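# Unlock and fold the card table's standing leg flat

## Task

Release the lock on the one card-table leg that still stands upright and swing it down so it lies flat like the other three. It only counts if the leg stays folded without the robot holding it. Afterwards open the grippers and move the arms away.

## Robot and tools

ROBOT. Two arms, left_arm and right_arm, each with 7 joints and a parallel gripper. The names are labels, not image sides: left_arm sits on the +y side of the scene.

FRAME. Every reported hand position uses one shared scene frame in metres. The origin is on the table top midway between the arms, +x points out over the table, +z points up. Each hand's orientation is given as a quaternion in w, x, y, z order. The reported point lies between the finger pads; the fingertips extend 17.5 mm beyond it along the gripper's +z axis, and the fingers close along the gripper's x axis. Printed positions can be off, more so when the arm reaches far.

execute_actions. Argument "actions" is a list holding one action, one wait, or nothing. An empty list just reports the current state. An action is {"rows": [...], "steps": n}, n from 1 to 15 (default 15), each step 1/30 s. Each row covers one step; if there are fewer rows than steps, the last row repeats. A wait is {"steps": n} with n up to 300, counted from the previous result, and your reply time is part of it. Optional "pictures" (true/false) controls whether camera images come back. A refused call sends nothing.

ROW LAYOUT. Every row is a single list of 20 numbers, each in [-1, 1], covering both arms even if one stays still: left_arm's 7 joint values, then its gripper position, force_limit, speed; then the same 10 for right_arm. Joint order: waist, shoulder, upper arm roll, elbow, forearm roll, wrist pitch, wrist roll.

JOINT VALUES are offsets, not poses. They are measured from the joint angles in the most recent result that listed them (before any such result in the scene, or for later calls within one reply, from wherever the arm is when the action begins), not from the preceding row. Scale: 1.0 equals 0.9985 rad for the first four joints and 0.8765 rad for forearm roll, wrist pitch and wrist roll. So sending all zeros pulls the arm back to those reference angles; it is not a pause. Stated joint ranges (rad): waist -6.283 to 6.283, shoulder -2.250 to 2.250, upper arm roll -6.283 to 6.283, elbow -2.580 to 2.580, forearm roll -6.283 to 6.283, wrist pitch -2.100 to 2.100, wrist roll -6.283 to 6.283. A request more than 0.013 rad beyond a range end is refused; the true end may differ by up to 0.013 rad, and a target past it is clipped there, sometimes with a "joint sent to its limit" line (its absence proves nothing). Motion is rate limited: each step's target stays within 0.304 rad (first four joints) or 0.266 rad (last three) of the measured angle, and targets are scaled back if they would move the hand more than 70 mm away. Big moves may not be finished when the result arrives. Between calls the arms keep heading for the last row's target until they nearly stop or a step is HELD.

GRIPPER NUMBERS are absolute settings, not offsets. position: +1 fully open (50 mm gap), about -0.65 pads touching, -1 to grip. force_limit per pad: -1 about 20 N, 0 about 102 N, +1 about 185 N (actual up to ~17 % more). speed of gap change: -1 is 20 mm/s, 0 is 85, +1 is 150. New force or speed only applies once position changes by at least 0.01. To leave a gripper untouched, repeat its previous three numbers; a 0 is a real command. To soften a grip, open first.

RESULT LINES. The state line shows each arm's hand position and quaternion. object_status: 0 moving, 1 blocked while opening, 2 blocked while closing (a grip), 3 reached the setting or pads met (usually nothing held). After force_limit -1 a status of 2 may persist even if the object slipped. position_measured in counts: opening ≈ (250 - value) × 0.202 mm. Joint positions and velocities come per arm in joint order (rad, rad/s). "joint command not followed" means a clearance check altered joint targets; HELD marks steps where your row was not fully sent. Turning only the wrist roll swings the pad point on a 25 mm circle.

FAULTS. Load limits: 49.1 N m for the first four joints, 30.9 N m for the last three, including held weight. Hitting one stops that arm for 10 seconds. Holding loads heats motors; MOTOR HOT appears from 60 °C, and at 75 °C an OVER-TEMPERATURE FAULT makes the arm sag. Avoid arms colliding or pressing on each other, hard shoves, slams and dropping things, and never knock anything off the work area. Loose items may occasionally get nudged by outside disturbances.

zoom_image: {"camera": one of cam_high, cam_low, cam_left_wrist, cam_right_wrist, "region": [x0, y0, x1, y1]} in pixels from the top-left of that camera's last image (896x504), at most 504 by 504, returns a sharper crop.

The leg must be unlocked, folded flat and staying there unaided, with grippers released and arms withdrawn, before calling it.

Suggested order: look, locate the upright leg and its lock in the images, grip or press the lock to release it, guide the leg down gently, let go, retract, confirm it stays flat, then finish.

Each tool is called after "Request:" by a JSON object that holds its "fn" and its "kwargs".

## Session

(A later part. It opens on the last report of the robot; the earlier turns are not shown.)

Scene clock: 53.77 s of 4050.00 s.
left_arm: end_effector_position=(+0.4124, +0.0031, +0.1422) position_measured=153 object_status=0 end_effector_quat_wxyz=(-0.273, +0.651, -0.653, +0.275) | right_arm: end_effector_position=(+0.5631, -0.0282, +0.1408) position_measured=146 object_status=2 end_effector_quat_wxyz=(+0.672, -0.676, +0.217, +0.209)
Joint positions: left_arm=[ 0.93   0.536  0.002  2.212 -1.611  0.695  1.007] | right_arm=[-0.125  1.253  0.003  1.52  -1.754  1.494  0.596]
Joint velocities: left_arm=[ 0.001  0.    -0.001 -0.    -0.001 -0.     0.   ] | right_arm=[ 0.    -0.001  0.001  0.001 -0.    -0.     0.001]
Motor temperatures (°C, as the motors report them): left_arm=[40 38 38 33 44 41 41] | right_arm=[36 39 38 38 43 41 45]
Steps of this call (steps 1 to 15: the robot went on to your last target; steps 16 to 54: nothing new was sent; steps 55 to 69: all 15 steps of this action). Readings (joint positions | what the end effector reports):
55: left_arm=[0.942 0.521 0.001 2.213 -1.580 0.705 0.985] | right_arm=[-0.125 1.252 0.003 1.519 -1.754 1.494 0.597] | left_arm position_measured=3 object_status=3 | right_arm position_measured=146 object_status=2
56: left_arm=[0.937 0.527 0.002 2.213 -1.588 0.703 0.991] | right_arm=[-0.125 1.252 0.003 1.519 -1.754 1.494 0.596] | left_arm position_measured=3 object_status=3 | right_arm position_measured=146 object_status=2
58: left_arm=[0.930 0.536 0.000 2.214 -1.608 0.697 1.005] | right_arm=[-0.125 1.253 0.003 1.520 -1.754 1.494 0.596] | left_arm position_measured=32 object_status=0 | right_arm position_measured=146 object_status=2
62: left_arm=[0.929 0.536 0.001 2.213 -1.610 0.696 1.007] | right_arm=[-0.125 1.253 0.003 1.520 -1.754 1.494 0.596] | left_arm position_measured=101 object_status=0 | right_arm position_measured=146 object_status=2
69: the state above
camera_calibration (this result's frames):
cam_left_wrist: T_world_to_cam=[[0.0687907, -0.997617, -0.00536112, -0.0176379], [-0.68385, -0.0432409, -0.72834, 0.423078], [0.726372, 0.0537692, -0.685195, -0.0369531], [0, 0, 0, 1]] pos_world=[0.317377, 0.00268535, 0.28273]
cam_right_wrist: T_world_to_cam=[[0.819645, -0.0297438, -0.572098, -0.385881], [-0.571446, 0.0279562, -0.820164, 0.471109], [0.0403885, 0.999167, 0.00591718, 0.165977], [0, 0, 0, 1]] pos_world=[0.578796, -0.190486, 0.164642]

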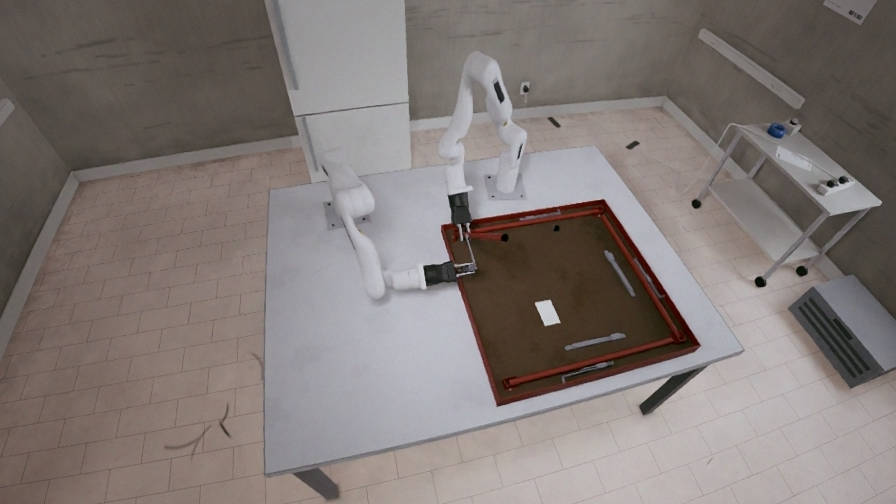

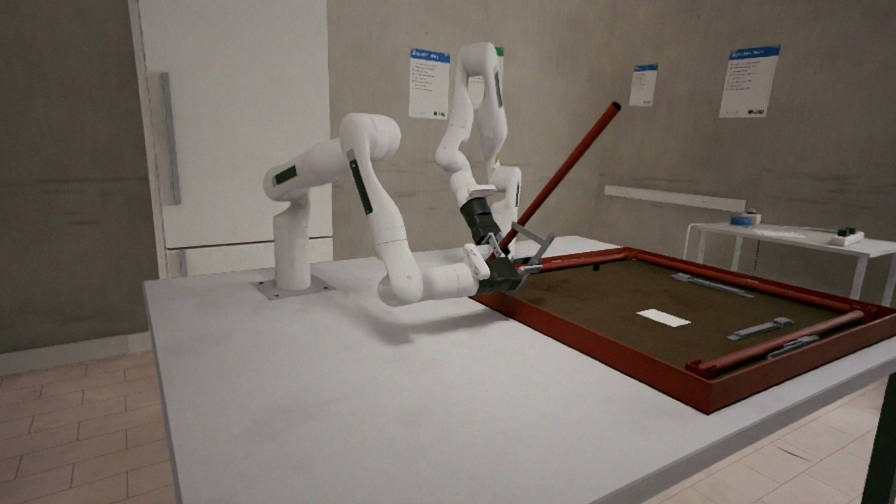

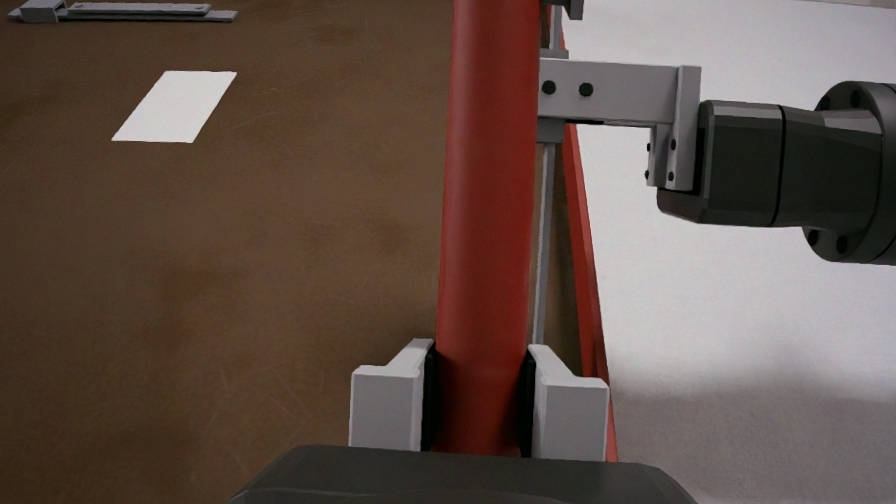

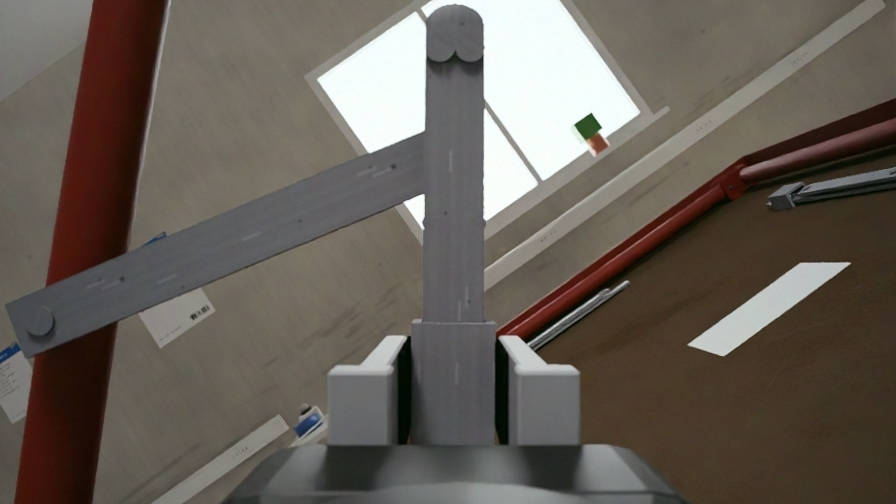

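Request:
{"fn": "execute_actions", "kwargs": {"actions": [{"rows":[[0,0,0,0,0,0,0,-1,0.2,0.3,0,0,0,0,0,0,0,0.5,-0.5,-0.3]],"steps":10}], "pictures": false}}

Request:
{"fn": "execute_actions", "kwargs": {"actions": [{"rows":[[0,0,0,0,0,0,0,-1,0.2,0.3,0.3,0,0,0,0.32,0.12,0,0.5,-0.5,-0.3]]}], "pictures": false}}

Request:
{"fn": "execute_actions", "kwargs": {"actions": [{"rows":[[0,0,0,0,0,0,0,-1,0.2,0.3,0.2,-0.2,0,0,0,0,0,0.5,-0.5,-0.3]]}]}}

Scene clock: 59.23 s of 4050.00 s.
left_arm: end_effector_position=(+0.4129, +0.0030, +0.1417) position_measured=153 object_status=2 end_effector_quat_wxyz=(-0.273, +0.651, -0.653, +0.274) | right_arm: end_effector_position=(+0.5631, -0.0282, +0.1408) position_measured=78 object_status=0 end_effector_quat_wxyz=(+0.672, -0.676, +0.217, +0.209)
Joint positions: left_arm=[ 0.929  0.538  0.001  2.211 -1.612  0.694  1.007] | right_arm=[-0.125  1.253  0.003  1.52  -1.754  1.494  0.596]
Joint velocities: left_arm=[-0.001 -0.     0.001 -0.    -0.001 -0.003  0.   ] | right_arm=[-0.    -0.     0.    -0.001  0.     0.    -0.002]
Motor temperatures (°C, as the motors report them): left_arm=[40 38 38 33 44 41 41] | right_arm=[36 39 38 38 43 41 45]
Steps of this call (steps 1 to 15: the robot went on to your last target; steps 16 to 90: nothing new was sent; then 2.13 s passed at rest; steps 91 to 100: all 10 steps of this action). Readings (joint positions | what the end effector reports):
91: left_arm=[0.930 0.536 0.002 2.212 -1.611 0.695 1.007] | right_arm=[-0.125 1.253 0.003 1.520 -1.754 1.494 0.596] | left_arm position_measured=153 object_status=2 | right_arm position_measured=139 object_status=0
92: left_arm=[0.930 0.537 0.001 2.211 -1.611 0.695 1.007] | right_arm=[-0.125 1.253 0.003 1.520 -1.754 1.494 0.596] | left_arm position_measured=153 object_status=2 | right_arm position_measured=128 object_status=0
94: left_arm=[0.929 0.537 0.001 2.211 -1.612 0.694 1.007] | right_arm=[-0.125 1.253 0.003 1.520 -1.754 1.494 0.596] | left_arm position_measured=153 object_status=2 | right_arm position_measured=107 object_status=0
98: left_arm=[0.929 0.538 0.001 2.211 -1.612 0.694 1.007] | right_arm=[-0.125 1.253 0.003 1.520 -1.754 1.494 0.596] | left_arm position_measured=153 object_status=2 | right_arm position_measured=78 object_status=0
100: the state above

Scene clock: 59.73 s of 4050.00 s.
left_arm: end_effector_position=(+0.4133, +0.0030, +0.1413) position_measured=153 object_status=2 end_effector_quat_wxyz=(-0.273, +0.652, -0.653, +0.274) | right_arm: end_effector_position=(+0.5613, -0.1776, +0.1391) position_measured=78 object_status=3 end_effector_quat_wxyz=(+0.671, -0.679, +0.215, +0.208)
Joint positions: left_arm=[ 0.928  0.539  0.001  2.21  -1.612  0.694  1.007] | right_arm=[ 0.165  1.253  0.006  1.52  -1.478  1.597  0.596]
Joint velocities: left_arm=[ 0.001  0.    -0.    -0.    -0.    -0.001  0.   ] | right_arm=[ 0.17  -0.     0.009  0.004  0.195  0.072  0.   ]
Motor temperatures (°C, as the motors report them): left_arm=[40 38 38 33 44 41 41] | right_arm=[36 39 38 38 43 41 45]
Steps of this call (steps 1 to 15: all 15 steps of this action). Readings (joint positions | what the end effector reports):
1: left_arm=[0.929 0.538 0.001 2.211 -1.612 0.694 1.007] | right_arm=[-0.124 1.253 0.003 1.520 -1.753 1.494 0.596] | left_arm position_measured=153 object_status=2 | right_arm position_measured=78 object_status=0
2: left_arm=[0.928 0.539 0.001 2.210 -1.612 0.694 1.007] | right_arm=[-0.119 1.253 0.001 1.520 -1.749 1.496 0.596] | left_arm position_measured=153 object_status=2 | right_arm position_measured=78 object_status=0
4: left_arm=[0.928 0.539 0.001 2.210 -1.612 0.694 1.007] | right_arm=[-0.092 1.253 -0.000 1.520 -1.727 1.505 0.596] | left_arm position_measured=153 object_status=2 | right_arm position_measured=78 object_status=3
8: left_arm=[0.928 0.539 0.001 2.210 -1.612 0.694 1.007] | right_arm=[0.016 1.252 0.002 1.519 -1.629 1.542 0.596] | left_arm position_measured=153 object_status=2 | right_arm position_measured=78 object_status=3
15: the state above

Scene clock: 60.23 s of 4050.00 s.
left_arm: end_effector_position=(+0.4137, +0.0030, +0.1409) position_measured=153 object_status=2 end_effector_quat_wxyz=(-0.273, +0.652, -0.652, +0.274) | right_arm: end_effector_position=(+0.6192, -0.2908, +0.2383) position_measured=78 object_status=3 end_effector_quat_wxyz=(+0.692, -0.684, +0.219, +0.071)
Joint positions: left_arm=[ 0.927  0.54   0.     2.209 -1.613  0.693  1.007] | right_arm=[ 0.361  1.057  0.007  1.518 -1.479  1.598  0.596]
Joint velocities: left_arm=[-0.     0.    -0.     0.001 -0.     0.     0.   ] | right_arm=[ 0.022 -0.023 -0.027  0.02   0.021 -0.012  0.001]
Motor temperatures (°C, as the motors report them): left_arm=[40 38 38 33 44 41 41] | right_arm=[36 39 38 38 43 41 45]
Steps of this call (steps 1 to 15: all 15 steps of this action). Readings (joint positions | what the end effector reports):
1: left_arm=[0.928 0.540 0.001 2.210 -1.612 0.694 1.007] | right_arm=[0.170 1.252 0.006 1.520 -1.474 1.599 0.596] | left_arm position_measured=153 object_status=2 | right_arm position_measured=78 object_status=3
2: left_arm=[0.927 0.540 0.001 2.209 -1.613 0.693 1.007] | right_arm=[0.177 1.247 0.004 1.521 -1.474 1.598 0.596] | left_arm position_measured=153 object_status=2 | right_arm position_measured=78 object_status=3
4: left_arm=[0.927 0.540 0.000 2.209 -1.613 0.693 1.007] | right_arm=[0.206 1.219 0.002 1.522 -1.474 1.597 0.596] | left_arm position_measured=153 object_status=2 | right_arm position_measured=78 object_status=3
8: left_arm=[0.927 0.540 0.000 2.209 -1.613 0.693 1.007] | right_arm=[0.287 1.133 0.004 1.520 -1.476 1.597 0.596] | left_arm position_measured=153 object_status=2 | right_arm position_measured=78 object_status=3
15: the state above
camera_calibration (this result's frames):
cam_left_wrist: T_world_to_cam=[[0.0697992, -0.997541, -0.00634727, -0.0181103], [-0.68462, -0.043274, -0.727614, 0.42328], [0.72555, 0.0551324, -0.685957, -0.0383101], [0, 0, 0, 1]] pos_world=[0.318846, 0.00236343, 0.281591]
cam_right_wrist: T_world_to_cam=[[0.891146, -0.219266, -0.397217, -0.524957], [-0.38892, 0.0817162, -0.91764, 0.516307], [0.233667, 0.972237, -0.0124561, 0.302424], [0, 0, 0, 1]] pos_world=[0.597949, -0.451324, 0.269029]

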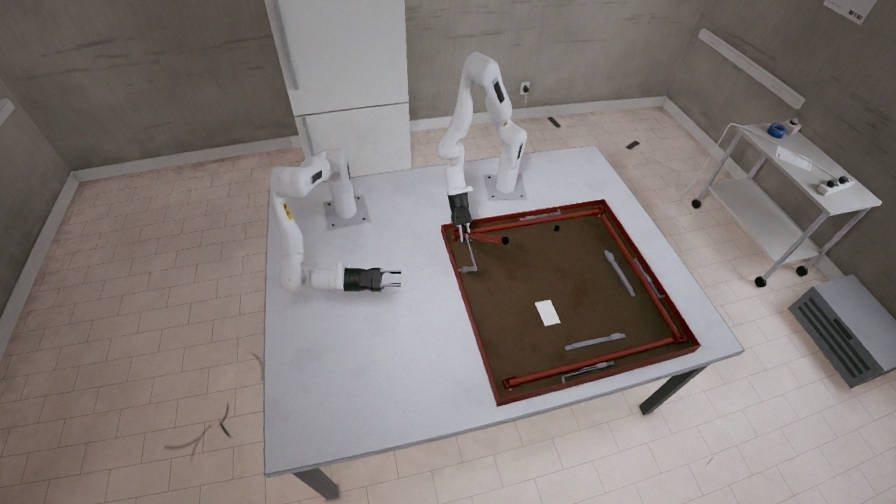

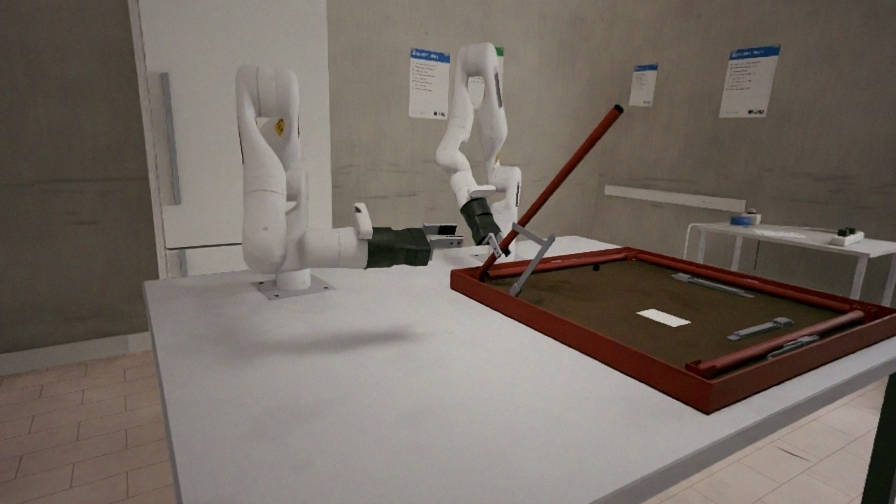

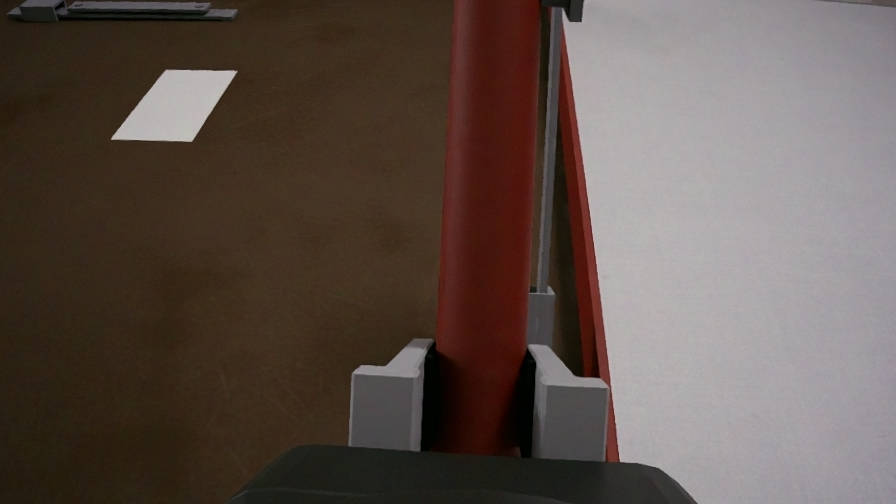

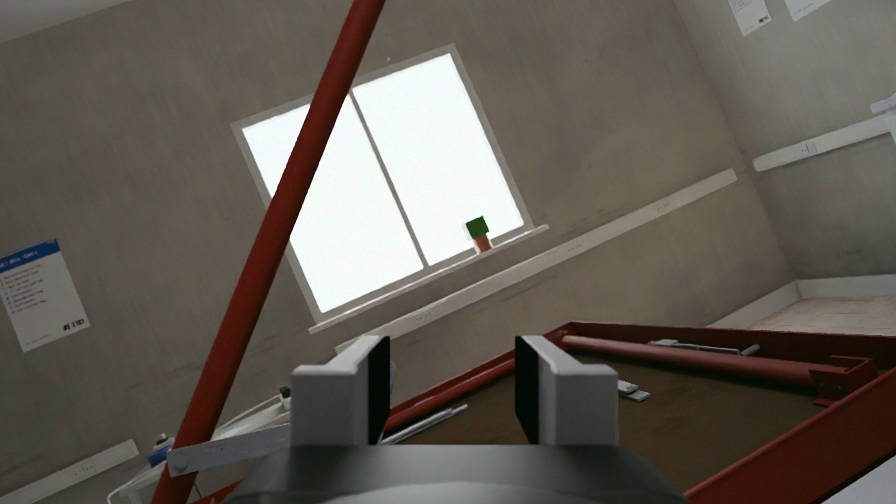

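Request:
{"fn": "execute_actions", "kwargs": {"actions": [{"rows":[[-0.078,-0.017,0,-0.053,0.141,-0.124,-0.224,-1,0.2,0.3,0,0,0,0,0,0,0,0.5,-0.5,-0.3]],"steps":12}], "pictures": false}}

Request:
{"fn": "execute_actions", "kwargs": {"actions": [{"rows":[[-0.0735,-0.005,0,-0.059,0.218,-0.091,-0.292,-1,0.2,0.3,0,0,0,0,0,0,0,0.5,-0.5,-0.3]],"steps":13}], "pictures": false}}

Request:
{"fn": "execute_actions", "kwargs": {"actions": [{"rows":[[-0.0695,0.009,0,-0.064,0.303,-0.053,-0.365,-1,0.2,0.3,0,0,0,0,0,0,0,0.5,-0.5,-0.3]],"steps":14}], "pictures": false}}

Request:
{"fn": "execute_actions", "kwargs": {"actions": [{"rows":[[-0.064,0.021,0,-0.07,0.325,-0.011,-0.376,-1,0.2,0.3,0,0,0,0,0,0,0,0.5,-0.5,-0.3]]}]}}

Scene clock: 70.63 s of 4050.00 s.
left_arm: end_effector_position=(+0.4234, +0.0028, +0.1298) position_measured=153 object_status=2 end_effector_quat_wxyz=(-0.242, +0.665, -0.664, +0.242) | right_arm: end_effector_position=(+0.6192, -0.2909, +0.2383) position_measured=78 object_status=3 end_effector_quat_wxyz=(+0.692, -0.684, +0.219, +0.071)
Joint positions: left_arm=[ 0.85   0.525 -0.002  2.156 -1.489  0.585  0.81 ] | right_arm=[ 0.361  1.057  0.007  1.518 -1.479  1.598  0.596]
Joint velocities: left_arm=[-0.021 -0.004  0.009 -0.001  0.    -0.013 -0.004] | right_arm=[-0.     0.     0.001  0.     0.    -0.     0.001]
Motor temperatures (°C, as the motors report them): left_arm=[40 38 38 33 44 41 41] | right_arm=[36 39 38 38 43 41 45]
Steps of this call (steps 1 to 15: the robot went on to your last target; steps 16 to 90: nothing new was sent; then 7.00 s passed at rest; steps 91 to 102: all 12 steps of this action). Readings (joint positions | what the end effector reports):
91: left_arm=[0.926 0.540 0.001 2.209 -1.612 0.692 1.006] | right_arm=[0.364 1.054 0.006 1.519 -1.478 1.598 0.596] | left_arm position_measured=153 object_status=2 | right_arm position_measured=78 object_status=3
92: left_arm=[0.922 0.539 0.001 2.206 -1.607 0.687 0.997] | right_arm=[0.362 1.056 0.007 1.518 -1.479 1.598 0.596] | left_arm position_measured=153 object_status=2 | right_arm position_measured=78 object_status=3
94: left_arm=[0.900 0.534 0.003 2.192 -1.578 0.659 0.949] | right_arm=[0.362 1.057 0.007 1.519 -1.479 1.598 0.596] | left_arm position_measured=153 object_status=2 | right_arm position_measured=78 object_status=3
98: left_arm=[0.855 0.526 -0.002 2.159 -1.497 0.592 0.822] | right_arm=[0.361 1.057 0.007 1.518 -1.479 1.598 0.596] | left_arm position_measured=153 object_status=2 | right_arm position_measured=78 object_status=3
102: the state above

Scene clock: 71.07 s of 4050.00 s.
left_arm: end_effector_position=(+0.4314, +0.0028, +0.1188) position_measured=153 object_status=2 end_effector_quat_wxyz=(-0.212, +0.675, -0.675, +0.209) | right_arm: end_effector_position=(+0.6192, -0.2909, +0.2383) position_measured=78 object_status=3 end_effector_quat_wxyz=(+0.692, -0.684, +0.219, +0.071)
Joint positions: left_arm=[ 0.778  0.522 -0.002  2.097 -1.298  0.505  0.554] | right_arm=[ 0.361  1.057  0.007  1.518 -1.479  1.598  0.596]
Joint velocities: left_arm=[-0.019  0.002  0.01  -0.002  0.003 -0.008 -0.005] | right_arm=[ 0.    -0.     0.     0.001  0.     0.    -0.001]
Motor temperatures (°C, as the motors report them): left_arm=[40 38 38 33 44 41 41] | right_arm=[36 39 38 38 43 41 45]
Steps of this call (steps 1 to 13: all 13 steps of this action). Readings (joint positions | what the end effector reports):
1: left_arm=[0.848 0.525 -0.001 2.156 -1.489 0.585 0.809] | right_arm=[0.361 1.057 0.007 1.518 -1.479 1.598 0.596] | left_arm position_measured=153 object_status=2 | right_arm position_measured=78 object_status=3
2: left_arm=[0.845 0.524 -0.000 2.154 -1.483 0.582 0.801] | right_arm=[0.361 1.057 0.007 1.518 -1.479 1.598 0.596] | left_arm position_measured=153 object_status=2 | right_arm position_measured=78 object_status=3
4: left_arm=[0.829 0.523 0.001 2.141 -1.447 0.565 0.753] | right_arm=[0.361 1.057 0.007 1.518 -1.479 1.598 0.596] | left_arm position_measured=153 object_status=2 | right_arm position_measured=78 object_status=3
8: left_arm=[0.789 0.522 -0.001 2.106 -1.332 0.518 0.600] | right_arm=[0.361 1.057 0.007 1.518 -1.479 1.598 0.596] | left_arm position_measured=153 object_status=2 | right_arm position_measured=78 object_status=3
13: the state above

Scene clock: 71.53 s of 4050.00 s.
left_arm: end_effector_position=(+0.4382, +0.0027, +0.1070) position_measured=153 object_status=2 end_effector_quat_wxyz=(-0.179, +0.684, -0.685, +0.175) | right_arm: end_effector_position=(+0.6192, -0.2909, +0.2384) position_measured=78 object_status=3 end_effector_quat_wxyz=(+0.692, -0.684, +0.219, +0.071)
Joint positions: left_arm=[ 0.709  0.531 -0.003  2.031 -1.033  0.457  0.235] | right_arm=[ 0.361  1.057  0.007  1.518 -1.479  1.598  0.596]
Joint velocities: left_arm=[-0.017  0.003  0.01  -0.002  0.003 -0.005 -0.008] | right_arm=[ 0.     0.001 -0.    -0.     0.    -0.    -0.001]
Motor temperatures (°C, as the motors report them): left_arm=[40 38 38 33 44 41 41] | right_arm=[36 39 38 38 43 41 45]
Steps of this call (steps 1 to 14: all 14 steps of this action). Readings (joint positions | what the end effector reports):
1: left_arm=[0.777 0.522 -0.002 2.097 -1.297 0.504 0.553] | right_arm=[0.361 1.057 0.007 1.518 -1.479 1.598 0.596] | left_arm position_measured=153 object_status=2 | right_arm position_measured=78 object_status=3
2: left_arm=[0.773 0.522 -0.001 2.095 -1.289 0.502 0.545] | right_arm=[0.361 1.057 0.007 1.518 -1.479 1.598 0.596] | left_arm position_measured=153 object_status=2 | right_arm position_measured=78 object_status=3
4: left_arm=[0.760 0.524 0.000 2.082 -1.243 0.492 0.496] | right_arm=[0.361 1.057 0.007 1.518 -1.479 1.598 0.596] | left_arm position_measured=153 object_status=2 | right_arm position_measured=78 object_status=3
8: left_arm=[0.728 0.528 -0.001 2.049 -1.112 0.470 0.337] | right_arm=[0.361 1.057 0.007 1.518 -1.479 1.598 0.596] | left_arm position_measured=153 object_status=2 | right_arm position_measured=78 object_status=3
14: the state above

Scene clock: 72.03 s of 4050.00 s.
left_arm: end_effector_position=(+0.4444, +0.0024, +0.0938) position_measured=153 object_status=2 end_effector_quat_wxyz=(-0.146, +0.692, -0.693, +0.143) | right_arm: end_effector_position=(+0.6192, -0.2909, +0.2384) position_measured=78 object_status=3 end_effector_quat_wxyz=(+0.692, -0.684, +0.219, +0.071)
Joint positions: left_arm=[ 0.646  0.555 -0.004  1.963 -0.748  0.448 -0.095] | right_arm=[ 0.361  1.057  0.007  1.518 -1.479  1.598  0.596]
Joint velocities: left_arm=[-0.012  0.005  0.008 -0.003  0.001 -0.003 -0.003] | right_arm=[ 0.001 -0.     0.    -0.001 -0.    -0.     0.001]
Motor temperatures (°C, as the motors report them): left_arm=[40 38 38 33 44 41 41] | right_arm=[36 39 38 38 43 41 45]
Steps of this call (steps 1 to 15: all 15 steps of this action). Readings (joint positions | what the end effector reports):
1: left_arm=[0.708 0.532 -0.003 2.031 -1.032 0.457 0.233] | right_arm=[0.361 1.057 0.007 1.518 -1.479 1.598 0.596] | left_arm position_measured=153 object_status=2 | right_arm position_measured=78 object_status=3
2: left_arm=[0.705 0.533 -0.002 2.029 -1.024 0.456 0.225] | right_arm=[0.361 1.057 0.007 1.518 -1.479 1.598 0.596] | left_arm position_measured=153 object_status=2 | right_arm position_measured=78 object_status=3
4: left_arm=[0.693 0.538 -0.000 2.016 -0.976 0.453 0.176] | right_arm=[0.361 1.057 0.007 1.518 -1.479 1.598 0.596] | left_arm position_measured=153 object_status=2 | right_arm position_measured=78 object_status=3
8: left_arm=[0.665 0.548 -0.002 1.983 -0.837 0.449 0.017] | right_arm=[0.361 1.057 0.007 1.518 -1.479 1.598 0.596] | left_arm position_measured=153 object_status=2 | right_arm position_measured=78 object_status=3
15: the state above
camera_calibration (this result's frames):
cam_left_wrist: T_world_to_cam=[[0.0628983, -0.997319, -0.0374097, -0.0151419], [-0.906763, -0.041448, -0.419598, 0.479818], [0.416922, 0.0603137, -0.906939, 0.0650092], [0, 0, 0, 1]] pos_world=[0.40893, 0.000865197, 0.259723]
cam_right_wrist: T_world_to_cam=[[0.891153, -0.2193, -0.397182, -0.524985], [-0.388883, 0.0817196, -0.917655, 0.51631], [0.2337, 0.972229, -0.0124576, 0.302416], [0, 0, 0, 1]] pos_world=[0.597952, -0.451339, 0.269048]

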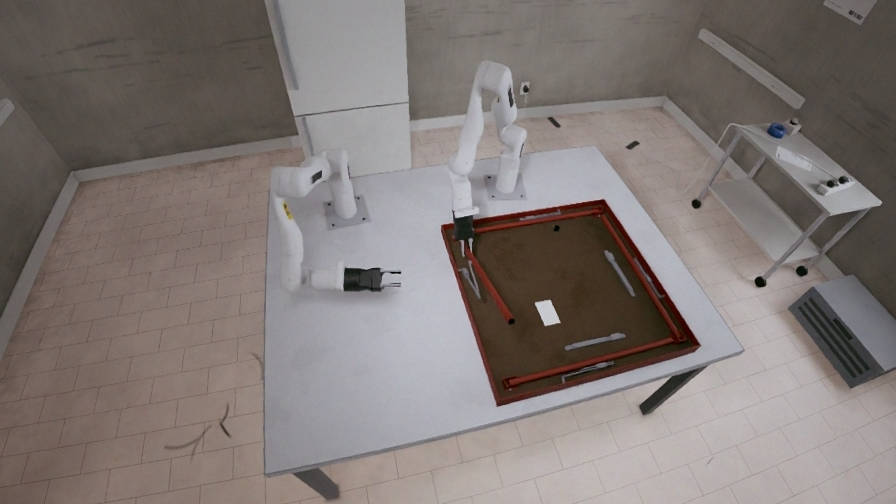

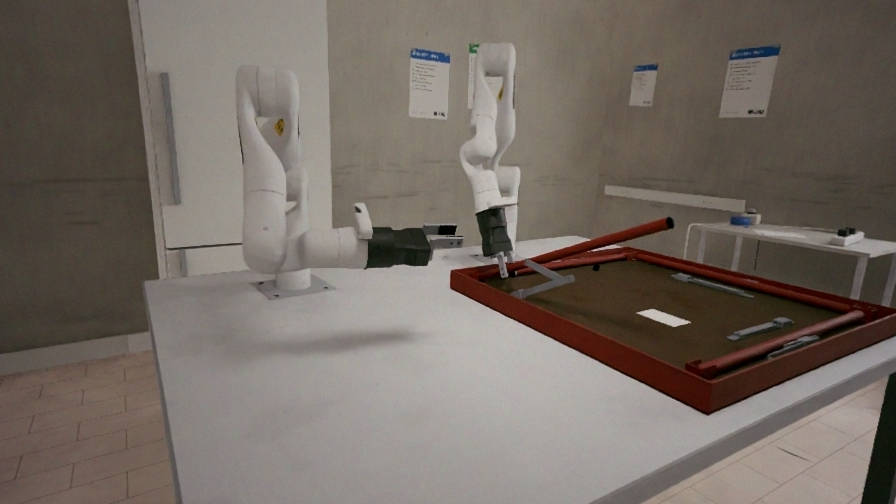

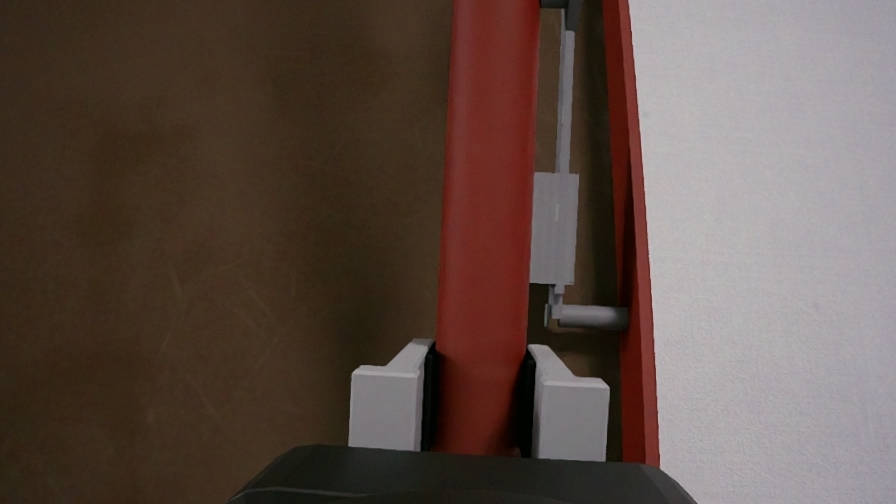

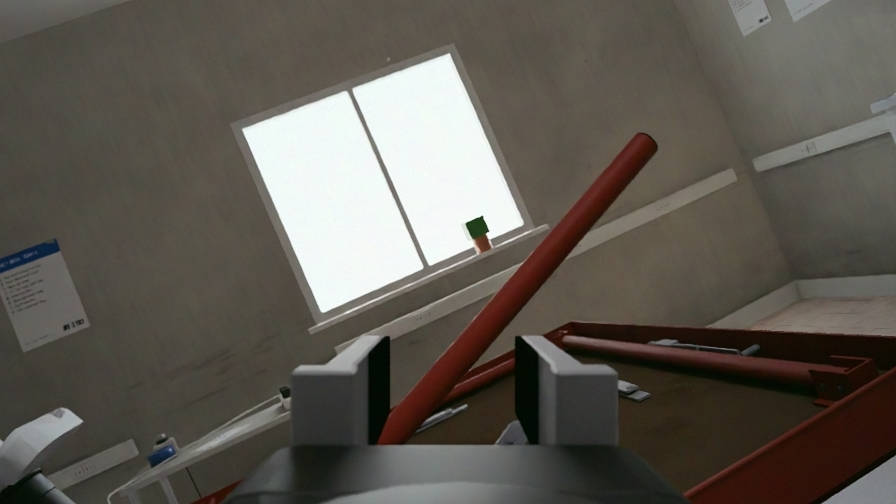

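Request:
{"fn": "execute_actions", "kwargs": {"actions": [{"rows":[[-0.06,0.03,0.004,-0.0744,0.29,0.044,-0.332,-1,0.2,0.3,0,0,0,0,0,0,0,0.5,-0.5,-0.3]],"steps":14}], "pictures": false}}

Request:
{"fn": "execute_actions", "kwargs": {"actions": [{"rows":[[-0.054,0.04,0.001,-0.0787,0.248,0.079,-0.281,-1,0.2,0.3,0,0,0,0,0,0,0,0.5,-0.5,-0.3]],"steps":13}], "pictures": false}}

Request:
{"fn": "execute_actions", "kwargs": {"actions": [{"rows":[[-0.039,0.039,0.001,-0.067,0.139,0.082,-0.161,-1,0.2,0.3,0,0,0,0,0,0,0,0.5,-0.5,-0.3]]}]}}

Scene clock: 74.83 s of 4050.00 s.
left_arm: end_effector_position=(+0.4490, +0.0024, +0.0809) position_measured=153 object_status=2 end_effector_quat_wxyz=(-0.114, +0.698, -0.699, +0.110) | right_arm: end_effector_position=(+0.6192, -0.2909, +0.2384) position_measured=78 object_status=3 end_effector_quat_wxyz=(+0.692, -0.684, +0.219, +0.071)
Joint positions: left_arm=[ 0.587  0.587  0.     1.89  -0.493  0.486 -0.386] | right_arm=[ 0.361  1.057  0.007  1.518 -1.479  1.598  0.596]
Joint velocities: left_arm=[-0.012  0.008  0.008 -0.005  0.001 -0.001 -0.004] | right_arm=[-0.001  0.001  0.001 -0.002  0.     0.    -0.001]
Motor temperatures (°C, as the motors report them): left_arm=[40 38 38 33 44 41 41] | right_arm=[36 39 38 38 43 41 45]
Steps of this call (steps 1 to 15: the robot went on to your last target; steps 16 to 70: nothing new was sent; steps 71 to 84: all 14 steps of this action). Readings (joint positions | what the end effector reports):
71: left_arm=[0.644 0.556 -0.003 1.962 -0.747 0.447 -0.096] | right_arm=[0.361 1.057 0.007 1.518 -1.479 1.598 0.596] | left_arm position_measured=153 object_status=2 | right_arm position_measured=78 object_status=3
72: left_arm=[0.642 0.557 -0.002 1.960 -0.739 0.449 -0.104] | right_arm=[0.361 1.057 0.007 1.518 -1.479 1.598 0.596] | left_arm position_measured=153 object_status=2 | right_arm position_measured=78 object_status=3
74: left_arm=[0.630 0.564 -0.000 1.946 -0.693 0.454 -0.153] | right_arm=[0.361 1.057 0.007 1.518 -1.479 1.598 0.596] | left_arm position_measured=153 object_status=2 | right_arm position_measured=78 object_status=3
78: left_arm=[0.601 0.580 0.001 1.907 -0.556 0.475 -0.311] | right_arm=[0.361 1.057 0.007 1.518 -1.479 1.598 0.596] | left_arm position_measured=153 object_status=2 | right_arm position_measured=78 object_status=3
84: the state above

Scene clock: 75.27 s of 4050.00 s.
left_arm: end_effector_position=(+0.4522, +0.0022, +0.0673) position_measured=153 object_status=2 end_effector_quat_wxyz=(-0.078, +0.703, -0.703, +0.076) | right_arm: end_effector_position=(+0.6192, -0.2909, +0.2384) position_measured=78 object_status=3 end_effector_quat_wxyz=(+0.692, -0.684, +0.219, +0.071)
Joint positions: left_arm=[ 0.533  0.629 -0.     1.811 -0.276  0.554 -0.632] | right_arm=[ 0.361  1.057  0.007  1.518 -1.479  1.598  0.596]
Joint velocities: left_arm=[-0.013  0.011  0.011 -0.007  0.002  0.    -0.004] | right_arm=[ 0.001  0.001  0.     0.001 -0.    -0.    -0.002]
Motor temperatures (°C, as the motors report them): left_arm=[40 38 38 33 44 41 41] | right_arm=[36 39 38 38 43 41 45]
Steps of this call (steps 1 to 13: all 13 steps of this action). Readings (joint positions | what the end effector reports):
1: left_arm=[0.586 0.588 0.000 1.889 -0.492 0.486 -0.387] | right_arm=[0.361 1.057 0.007 1.518 -1.479 1.598 0.596] | left_arm position_measured=153 object_status=2 | right_arm position_measured=78 object_status=3
2: left_arm=[0.584 0.590 0.001 1.886 -0.485 0.489 -0.395] | right_arm=[0.361 1.057 0.007 1.518 -1.479 1.598 0.596] | left_arm position_measured=153 object_status=2 | right_arm position_measured=78 object_status=3
4: left_arm=[0.572 0.599 0.003 1.870 -0.442 0.501 -0.443] | right_arm=[0.361 1.057 0.007 1.518 -1.479 1.598 0.596] | left_arm position_measured=153 object_status=2 | right_arm position_measured=78 object_status=3
8: left_arm=[0.541 0.623 0.001 1.823 -0.309 0.543 -0.594] | right_arm=[0.361 1.057 0.007 1.518 -1.479 1.598 0.596] | left_arm position_measured=153 object_status=2 | right_arm position_measured=78 object_status=3
13: the state above

Scene clock: 75.77 s of 4050.00 s.
left_arm: end_effector_position=(+0.4541, +0.0022, +0.0554) position_measured=153 object_status=2 end_effector_quat_wxyz=(-0.050, +0.705, -0.705, +0.049) | right_arm: end_effector_position=(+0.6192, -0.2909, +0.2384) position_measured=78 object_status=3 end_effector_quat_wxyz=(+0.692, -0.684, +0.219, +0.071)
Joint positions: left_arm=[ 0.494  0.67   0.001  1.744 -0.154  0.625 -0.774] | right_arm=[ 0.361  1.057  0.007  1.518 -1.479  1.598  0.596]
Joint velocities: left_arm=[-0.002  0.003  0.003 -0.002 -0.002 -0.001 -0.   ] | right_arm=[ 0.001  0.     0.     0.    -0.     0.     0.001]
Motor temperatures (°C, as the motors report them): left_arm=[40 38 38 33 44 41 41] | right_arm=[36 39 38 38 43 41 45]
Steps of this call (steps 1 to 15: all 15 steps of this action). Readings (joint positions | what the end effector reports):
1: left_arm=[0.532 0.630 0.000 1.810 -0.275 0.555 -0.633] | right_arm=[0.361 1.057 0.007 1.518 -1.479 1.598 0.596] | left_arm position_measured=153 object_status=2 | right_arm position_measured=78 object_status=3
2: left_arm=[0.529 0.633 0.001 1.806 -0.268 0.559 -0.641] | right_arm=[0.361 1.057 0.007 1.518 -1.479 1.598 0.596] | left_arm position_measured=153 object_status=2 | right_arm position_measured=78 object_status=3
4: left_arm=[0.515 0.649 0.003 1.782 -0.226 0.583 -0.689] | right_arm=[0.361 1.057 0.007 1.518 -1.479 1.598 0.596] | left_arm position_measured=153 object_status=2 | right_arm position_measured=78 object_status=3
8: left_arm=[0.496 0.668 -0.000 1.746 -0.155 0.623 -0.772] | right_arm=[0.361 1.057 0.007 1.518 -1.479 1.598 0.596] | left_arm position_measured=153 object_status=2 | right_arm position_measured=78 object_status=3
15: the state above
camera_calibration (this result's frames):
cam_left_wrist: T_world_to_cam=[[0.0522699, -0.997319, -0.0512037, -0.0117594], [-0.986086, -0.043443, -0.160458, 0.494102], [0.157803, 0.0588784, -0.985714, 0.148205], [0, 0, 0, 1]] pos_world=[0.464455, 0.00101139, 0.224768]
cam_right_wrist: T_world_to_cam=[[0.891155, -0.219306, -0.397174, -0.524993], [-0.388875, 0.0817202, -0.917659, 0.516309], [0.233705, 0.972228, -0.0124573, 0.302412], [0, 0, 0, 1]] pos_world=[0.597955, -0.45134, 0.269049]

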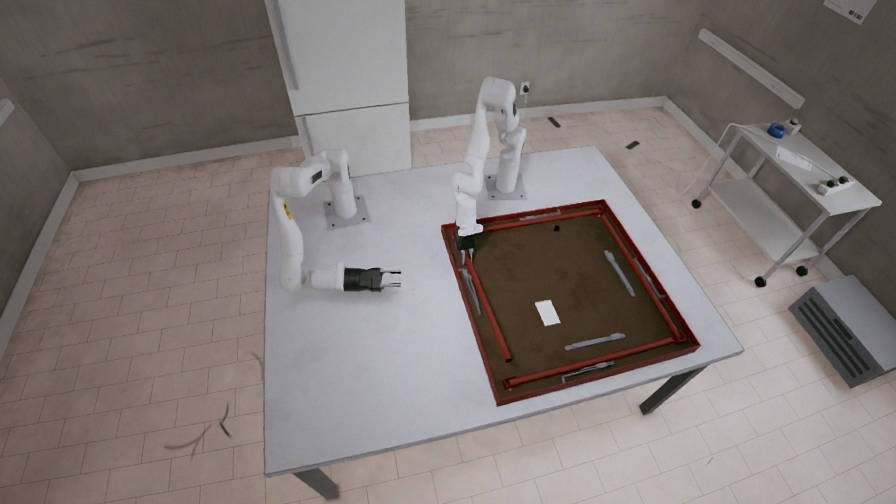

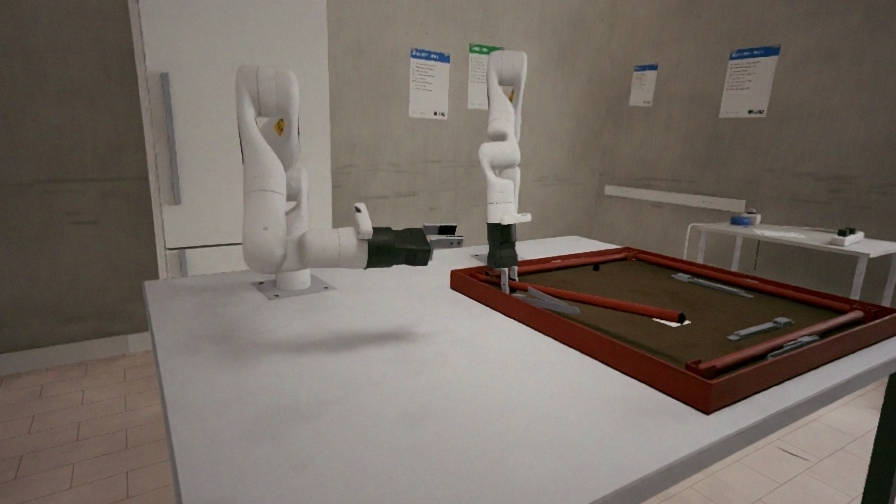

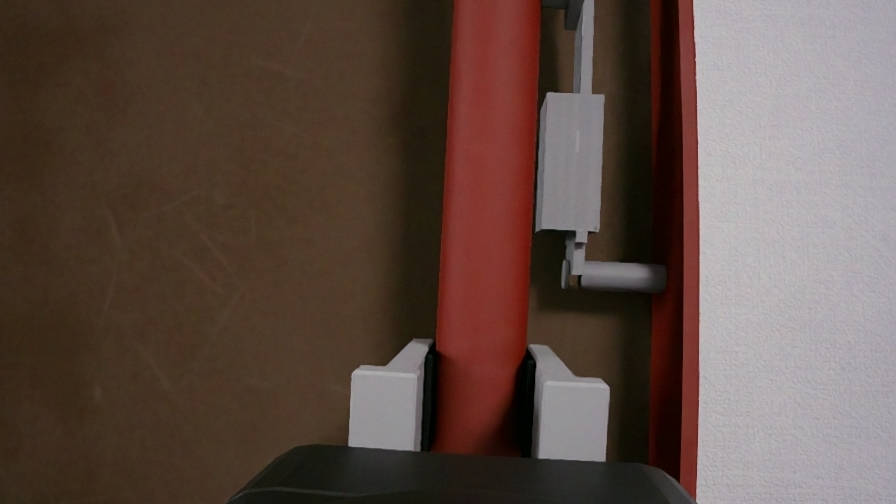

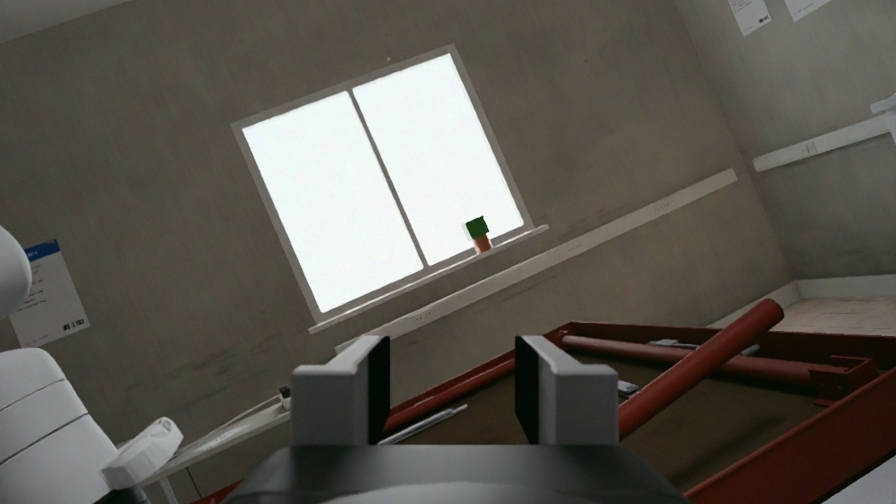

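Several degrees remain; continuing along the arc.

Request:
{"fn": "execute_actions", "kwargs": {"actions": [{"rows":[[-0.011,0.014,0,-0.023,0.037,0.031,-0.042,-1,0.2,0.3,0,0,0,0,0,0,0,0.5,-0.5,-0.3],[-0.011,0.014,0,-0.023,0.037,0.031,-0.042,-1,0.2,0.3,0,0,0,0,0,0,0,0.5,-0.5,-0.3],[-0.011,0.014,0,-0.023,0.037,0.031,-0.042,-1,0.2,0.3,0,0,0,0,0,0,0,0.5,-0.5,-0.3],[-0.022,0.028,0,-0.047,0.073,0.063,-0.083,-1,0.2,0.3,0,0,0,0,0,0,0,0.5,-0.5,-0.3],[-0.022,0.028,0,-0.047,0.073,0.063,-0.083,-1,0.2,0.3,0,0,0,0,0,0,0,0.5,-0.5,-0.3],[-0.022,0.028,0,-0.047,0.073,0.063,-0.083,-1,0.2,0.3,0,0,0,0,0,0,0,0.5,-0.5,-0.3],[-0.033,0.042,0,-0.07,0.11,0.095,-0.125,-1,0.2,0.3,0,0,0,0,0,0,0,0.5,-0.5,-0.3]]}]}}

Scene clock: 78.30 s of 4050.00 s.
left_arm: end_effector_position=(+0.4548, +0.0021, +0.0444) position_measured=153 object_status=2 end_effector_quat_wxyz=(-0.022, +0.707, -0.706, +0.020) | right_arm: end_effector_position=(+0.6192, -0.2909, +0.2384) position_measured=78 object_status=3 end_effector_quat_wxyz=(+0.692, -0.684, +0.219, +0.071)
Joint positions: left_arm=[ 0.461  0.715  0.     1.674 -0.058  0.707 -0.884] | right_arm=[ 0.361  1.057  0.007  1.518 -1.479  1.598  0.596]
Joint velocities: left_arm=[-0.003  0.006  0.003 -0.003  0.002  0.001 -0.   ] | right_arm=[-0.    -0.    -0.001 -0.    -0.    -0.     0.002]
Motor temperatures (°C, as the motors report them): left_arm=[40 38 38 33 44 41 41] | right_arm=[36 39 38 38 43 41 45]
Steps of this call (steps 1 to 15: the robot went on to your last target; steps 16 to 61: nothing new was sent; steps 62 to 76: all 15 steps of this action). Readings (joint positions | what the end effector reports):
62: left_arm=[0.494 0.671 0.001 1.744 -0.153 0.626 -0.774] | right_arm=[0.361 1.057 0.007 1.518 -1.479 1.598 0.596] | left_arm position_measured=153 object_status=2 | right_arm position_measured=78 object_status=3
63: left_arm=[0.491 0.675 0.002 1.738 -0.147 0.631 -0.781] | right_arm=[0.361 1.057 0.007 1.518 -1.479 1.598 0.596] | left_arm position_measured=153 object_status=2 | right_arm position_measured=78 object_status=3
65: left_arm=[0.484 0.687 0.002 1.722 -0.124 0.648 -0.807] | right_arm=[0.361 1.057 0.007 1.518 -1.479 1.598 0.596] | left_arm position_measured=153 object_status=2 | right_arm position_measured=78 object_status=3
69: left_arm=[0.468 0.705 0.001 1.690 -0.080 0.688 -0.858] | right_arm=[0.361 1.057 0.007 1.518 -1.479 1.598 0.596] | left_arm position_measured=153 object_status=2 | right_arm position_measured=78 object_status=3
76: the state above
camera_calibration (this result's frames):
cam_left_wrist: T_world_to_cam=[[0.0493872, -0.997276, -0.0547862, -0.0110255], [-0.995682, -0.0448432, -0.0812773, 0.493862], [0.0785991, 0.0585637, -0.995185, 0.173652], [0, 0, 0, 1]] pos_world=[0.478625, 0.000981179, 0.212352]
cam_right_wrist: T_world_to_cam=[[0.891156, -0.219308, -0.397171, -0.524995], [-0.388872, 0.0817203, -0.91766, 0.516308], [0.233707, 0.972227, -0.0124571, 0.302411], [0, 0, 0, 1]] pos_world=[0.597955, -0.45134, 0.26905]

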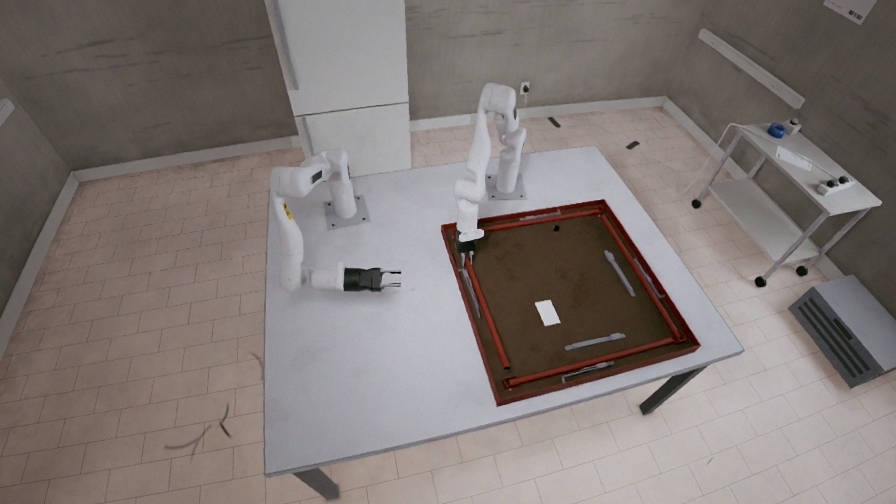

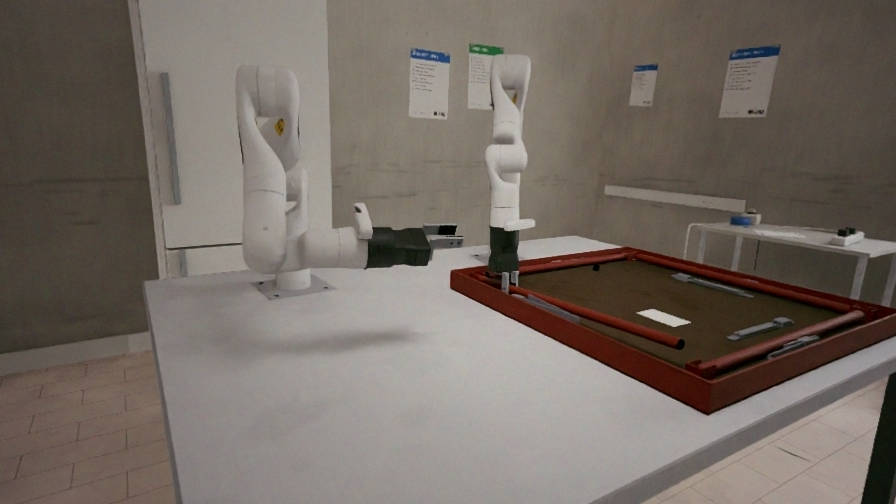

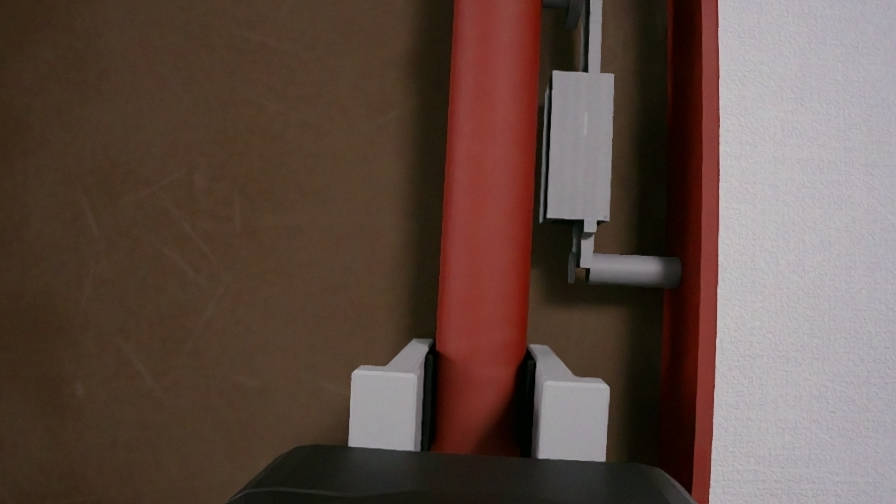

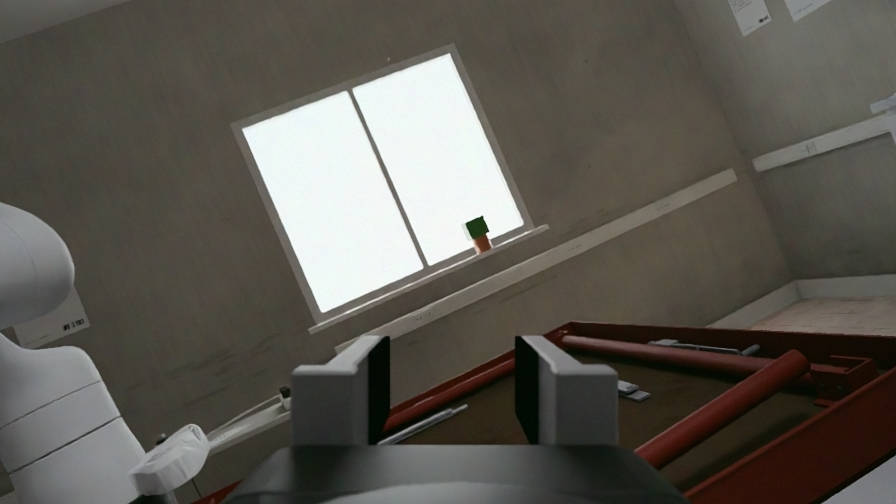

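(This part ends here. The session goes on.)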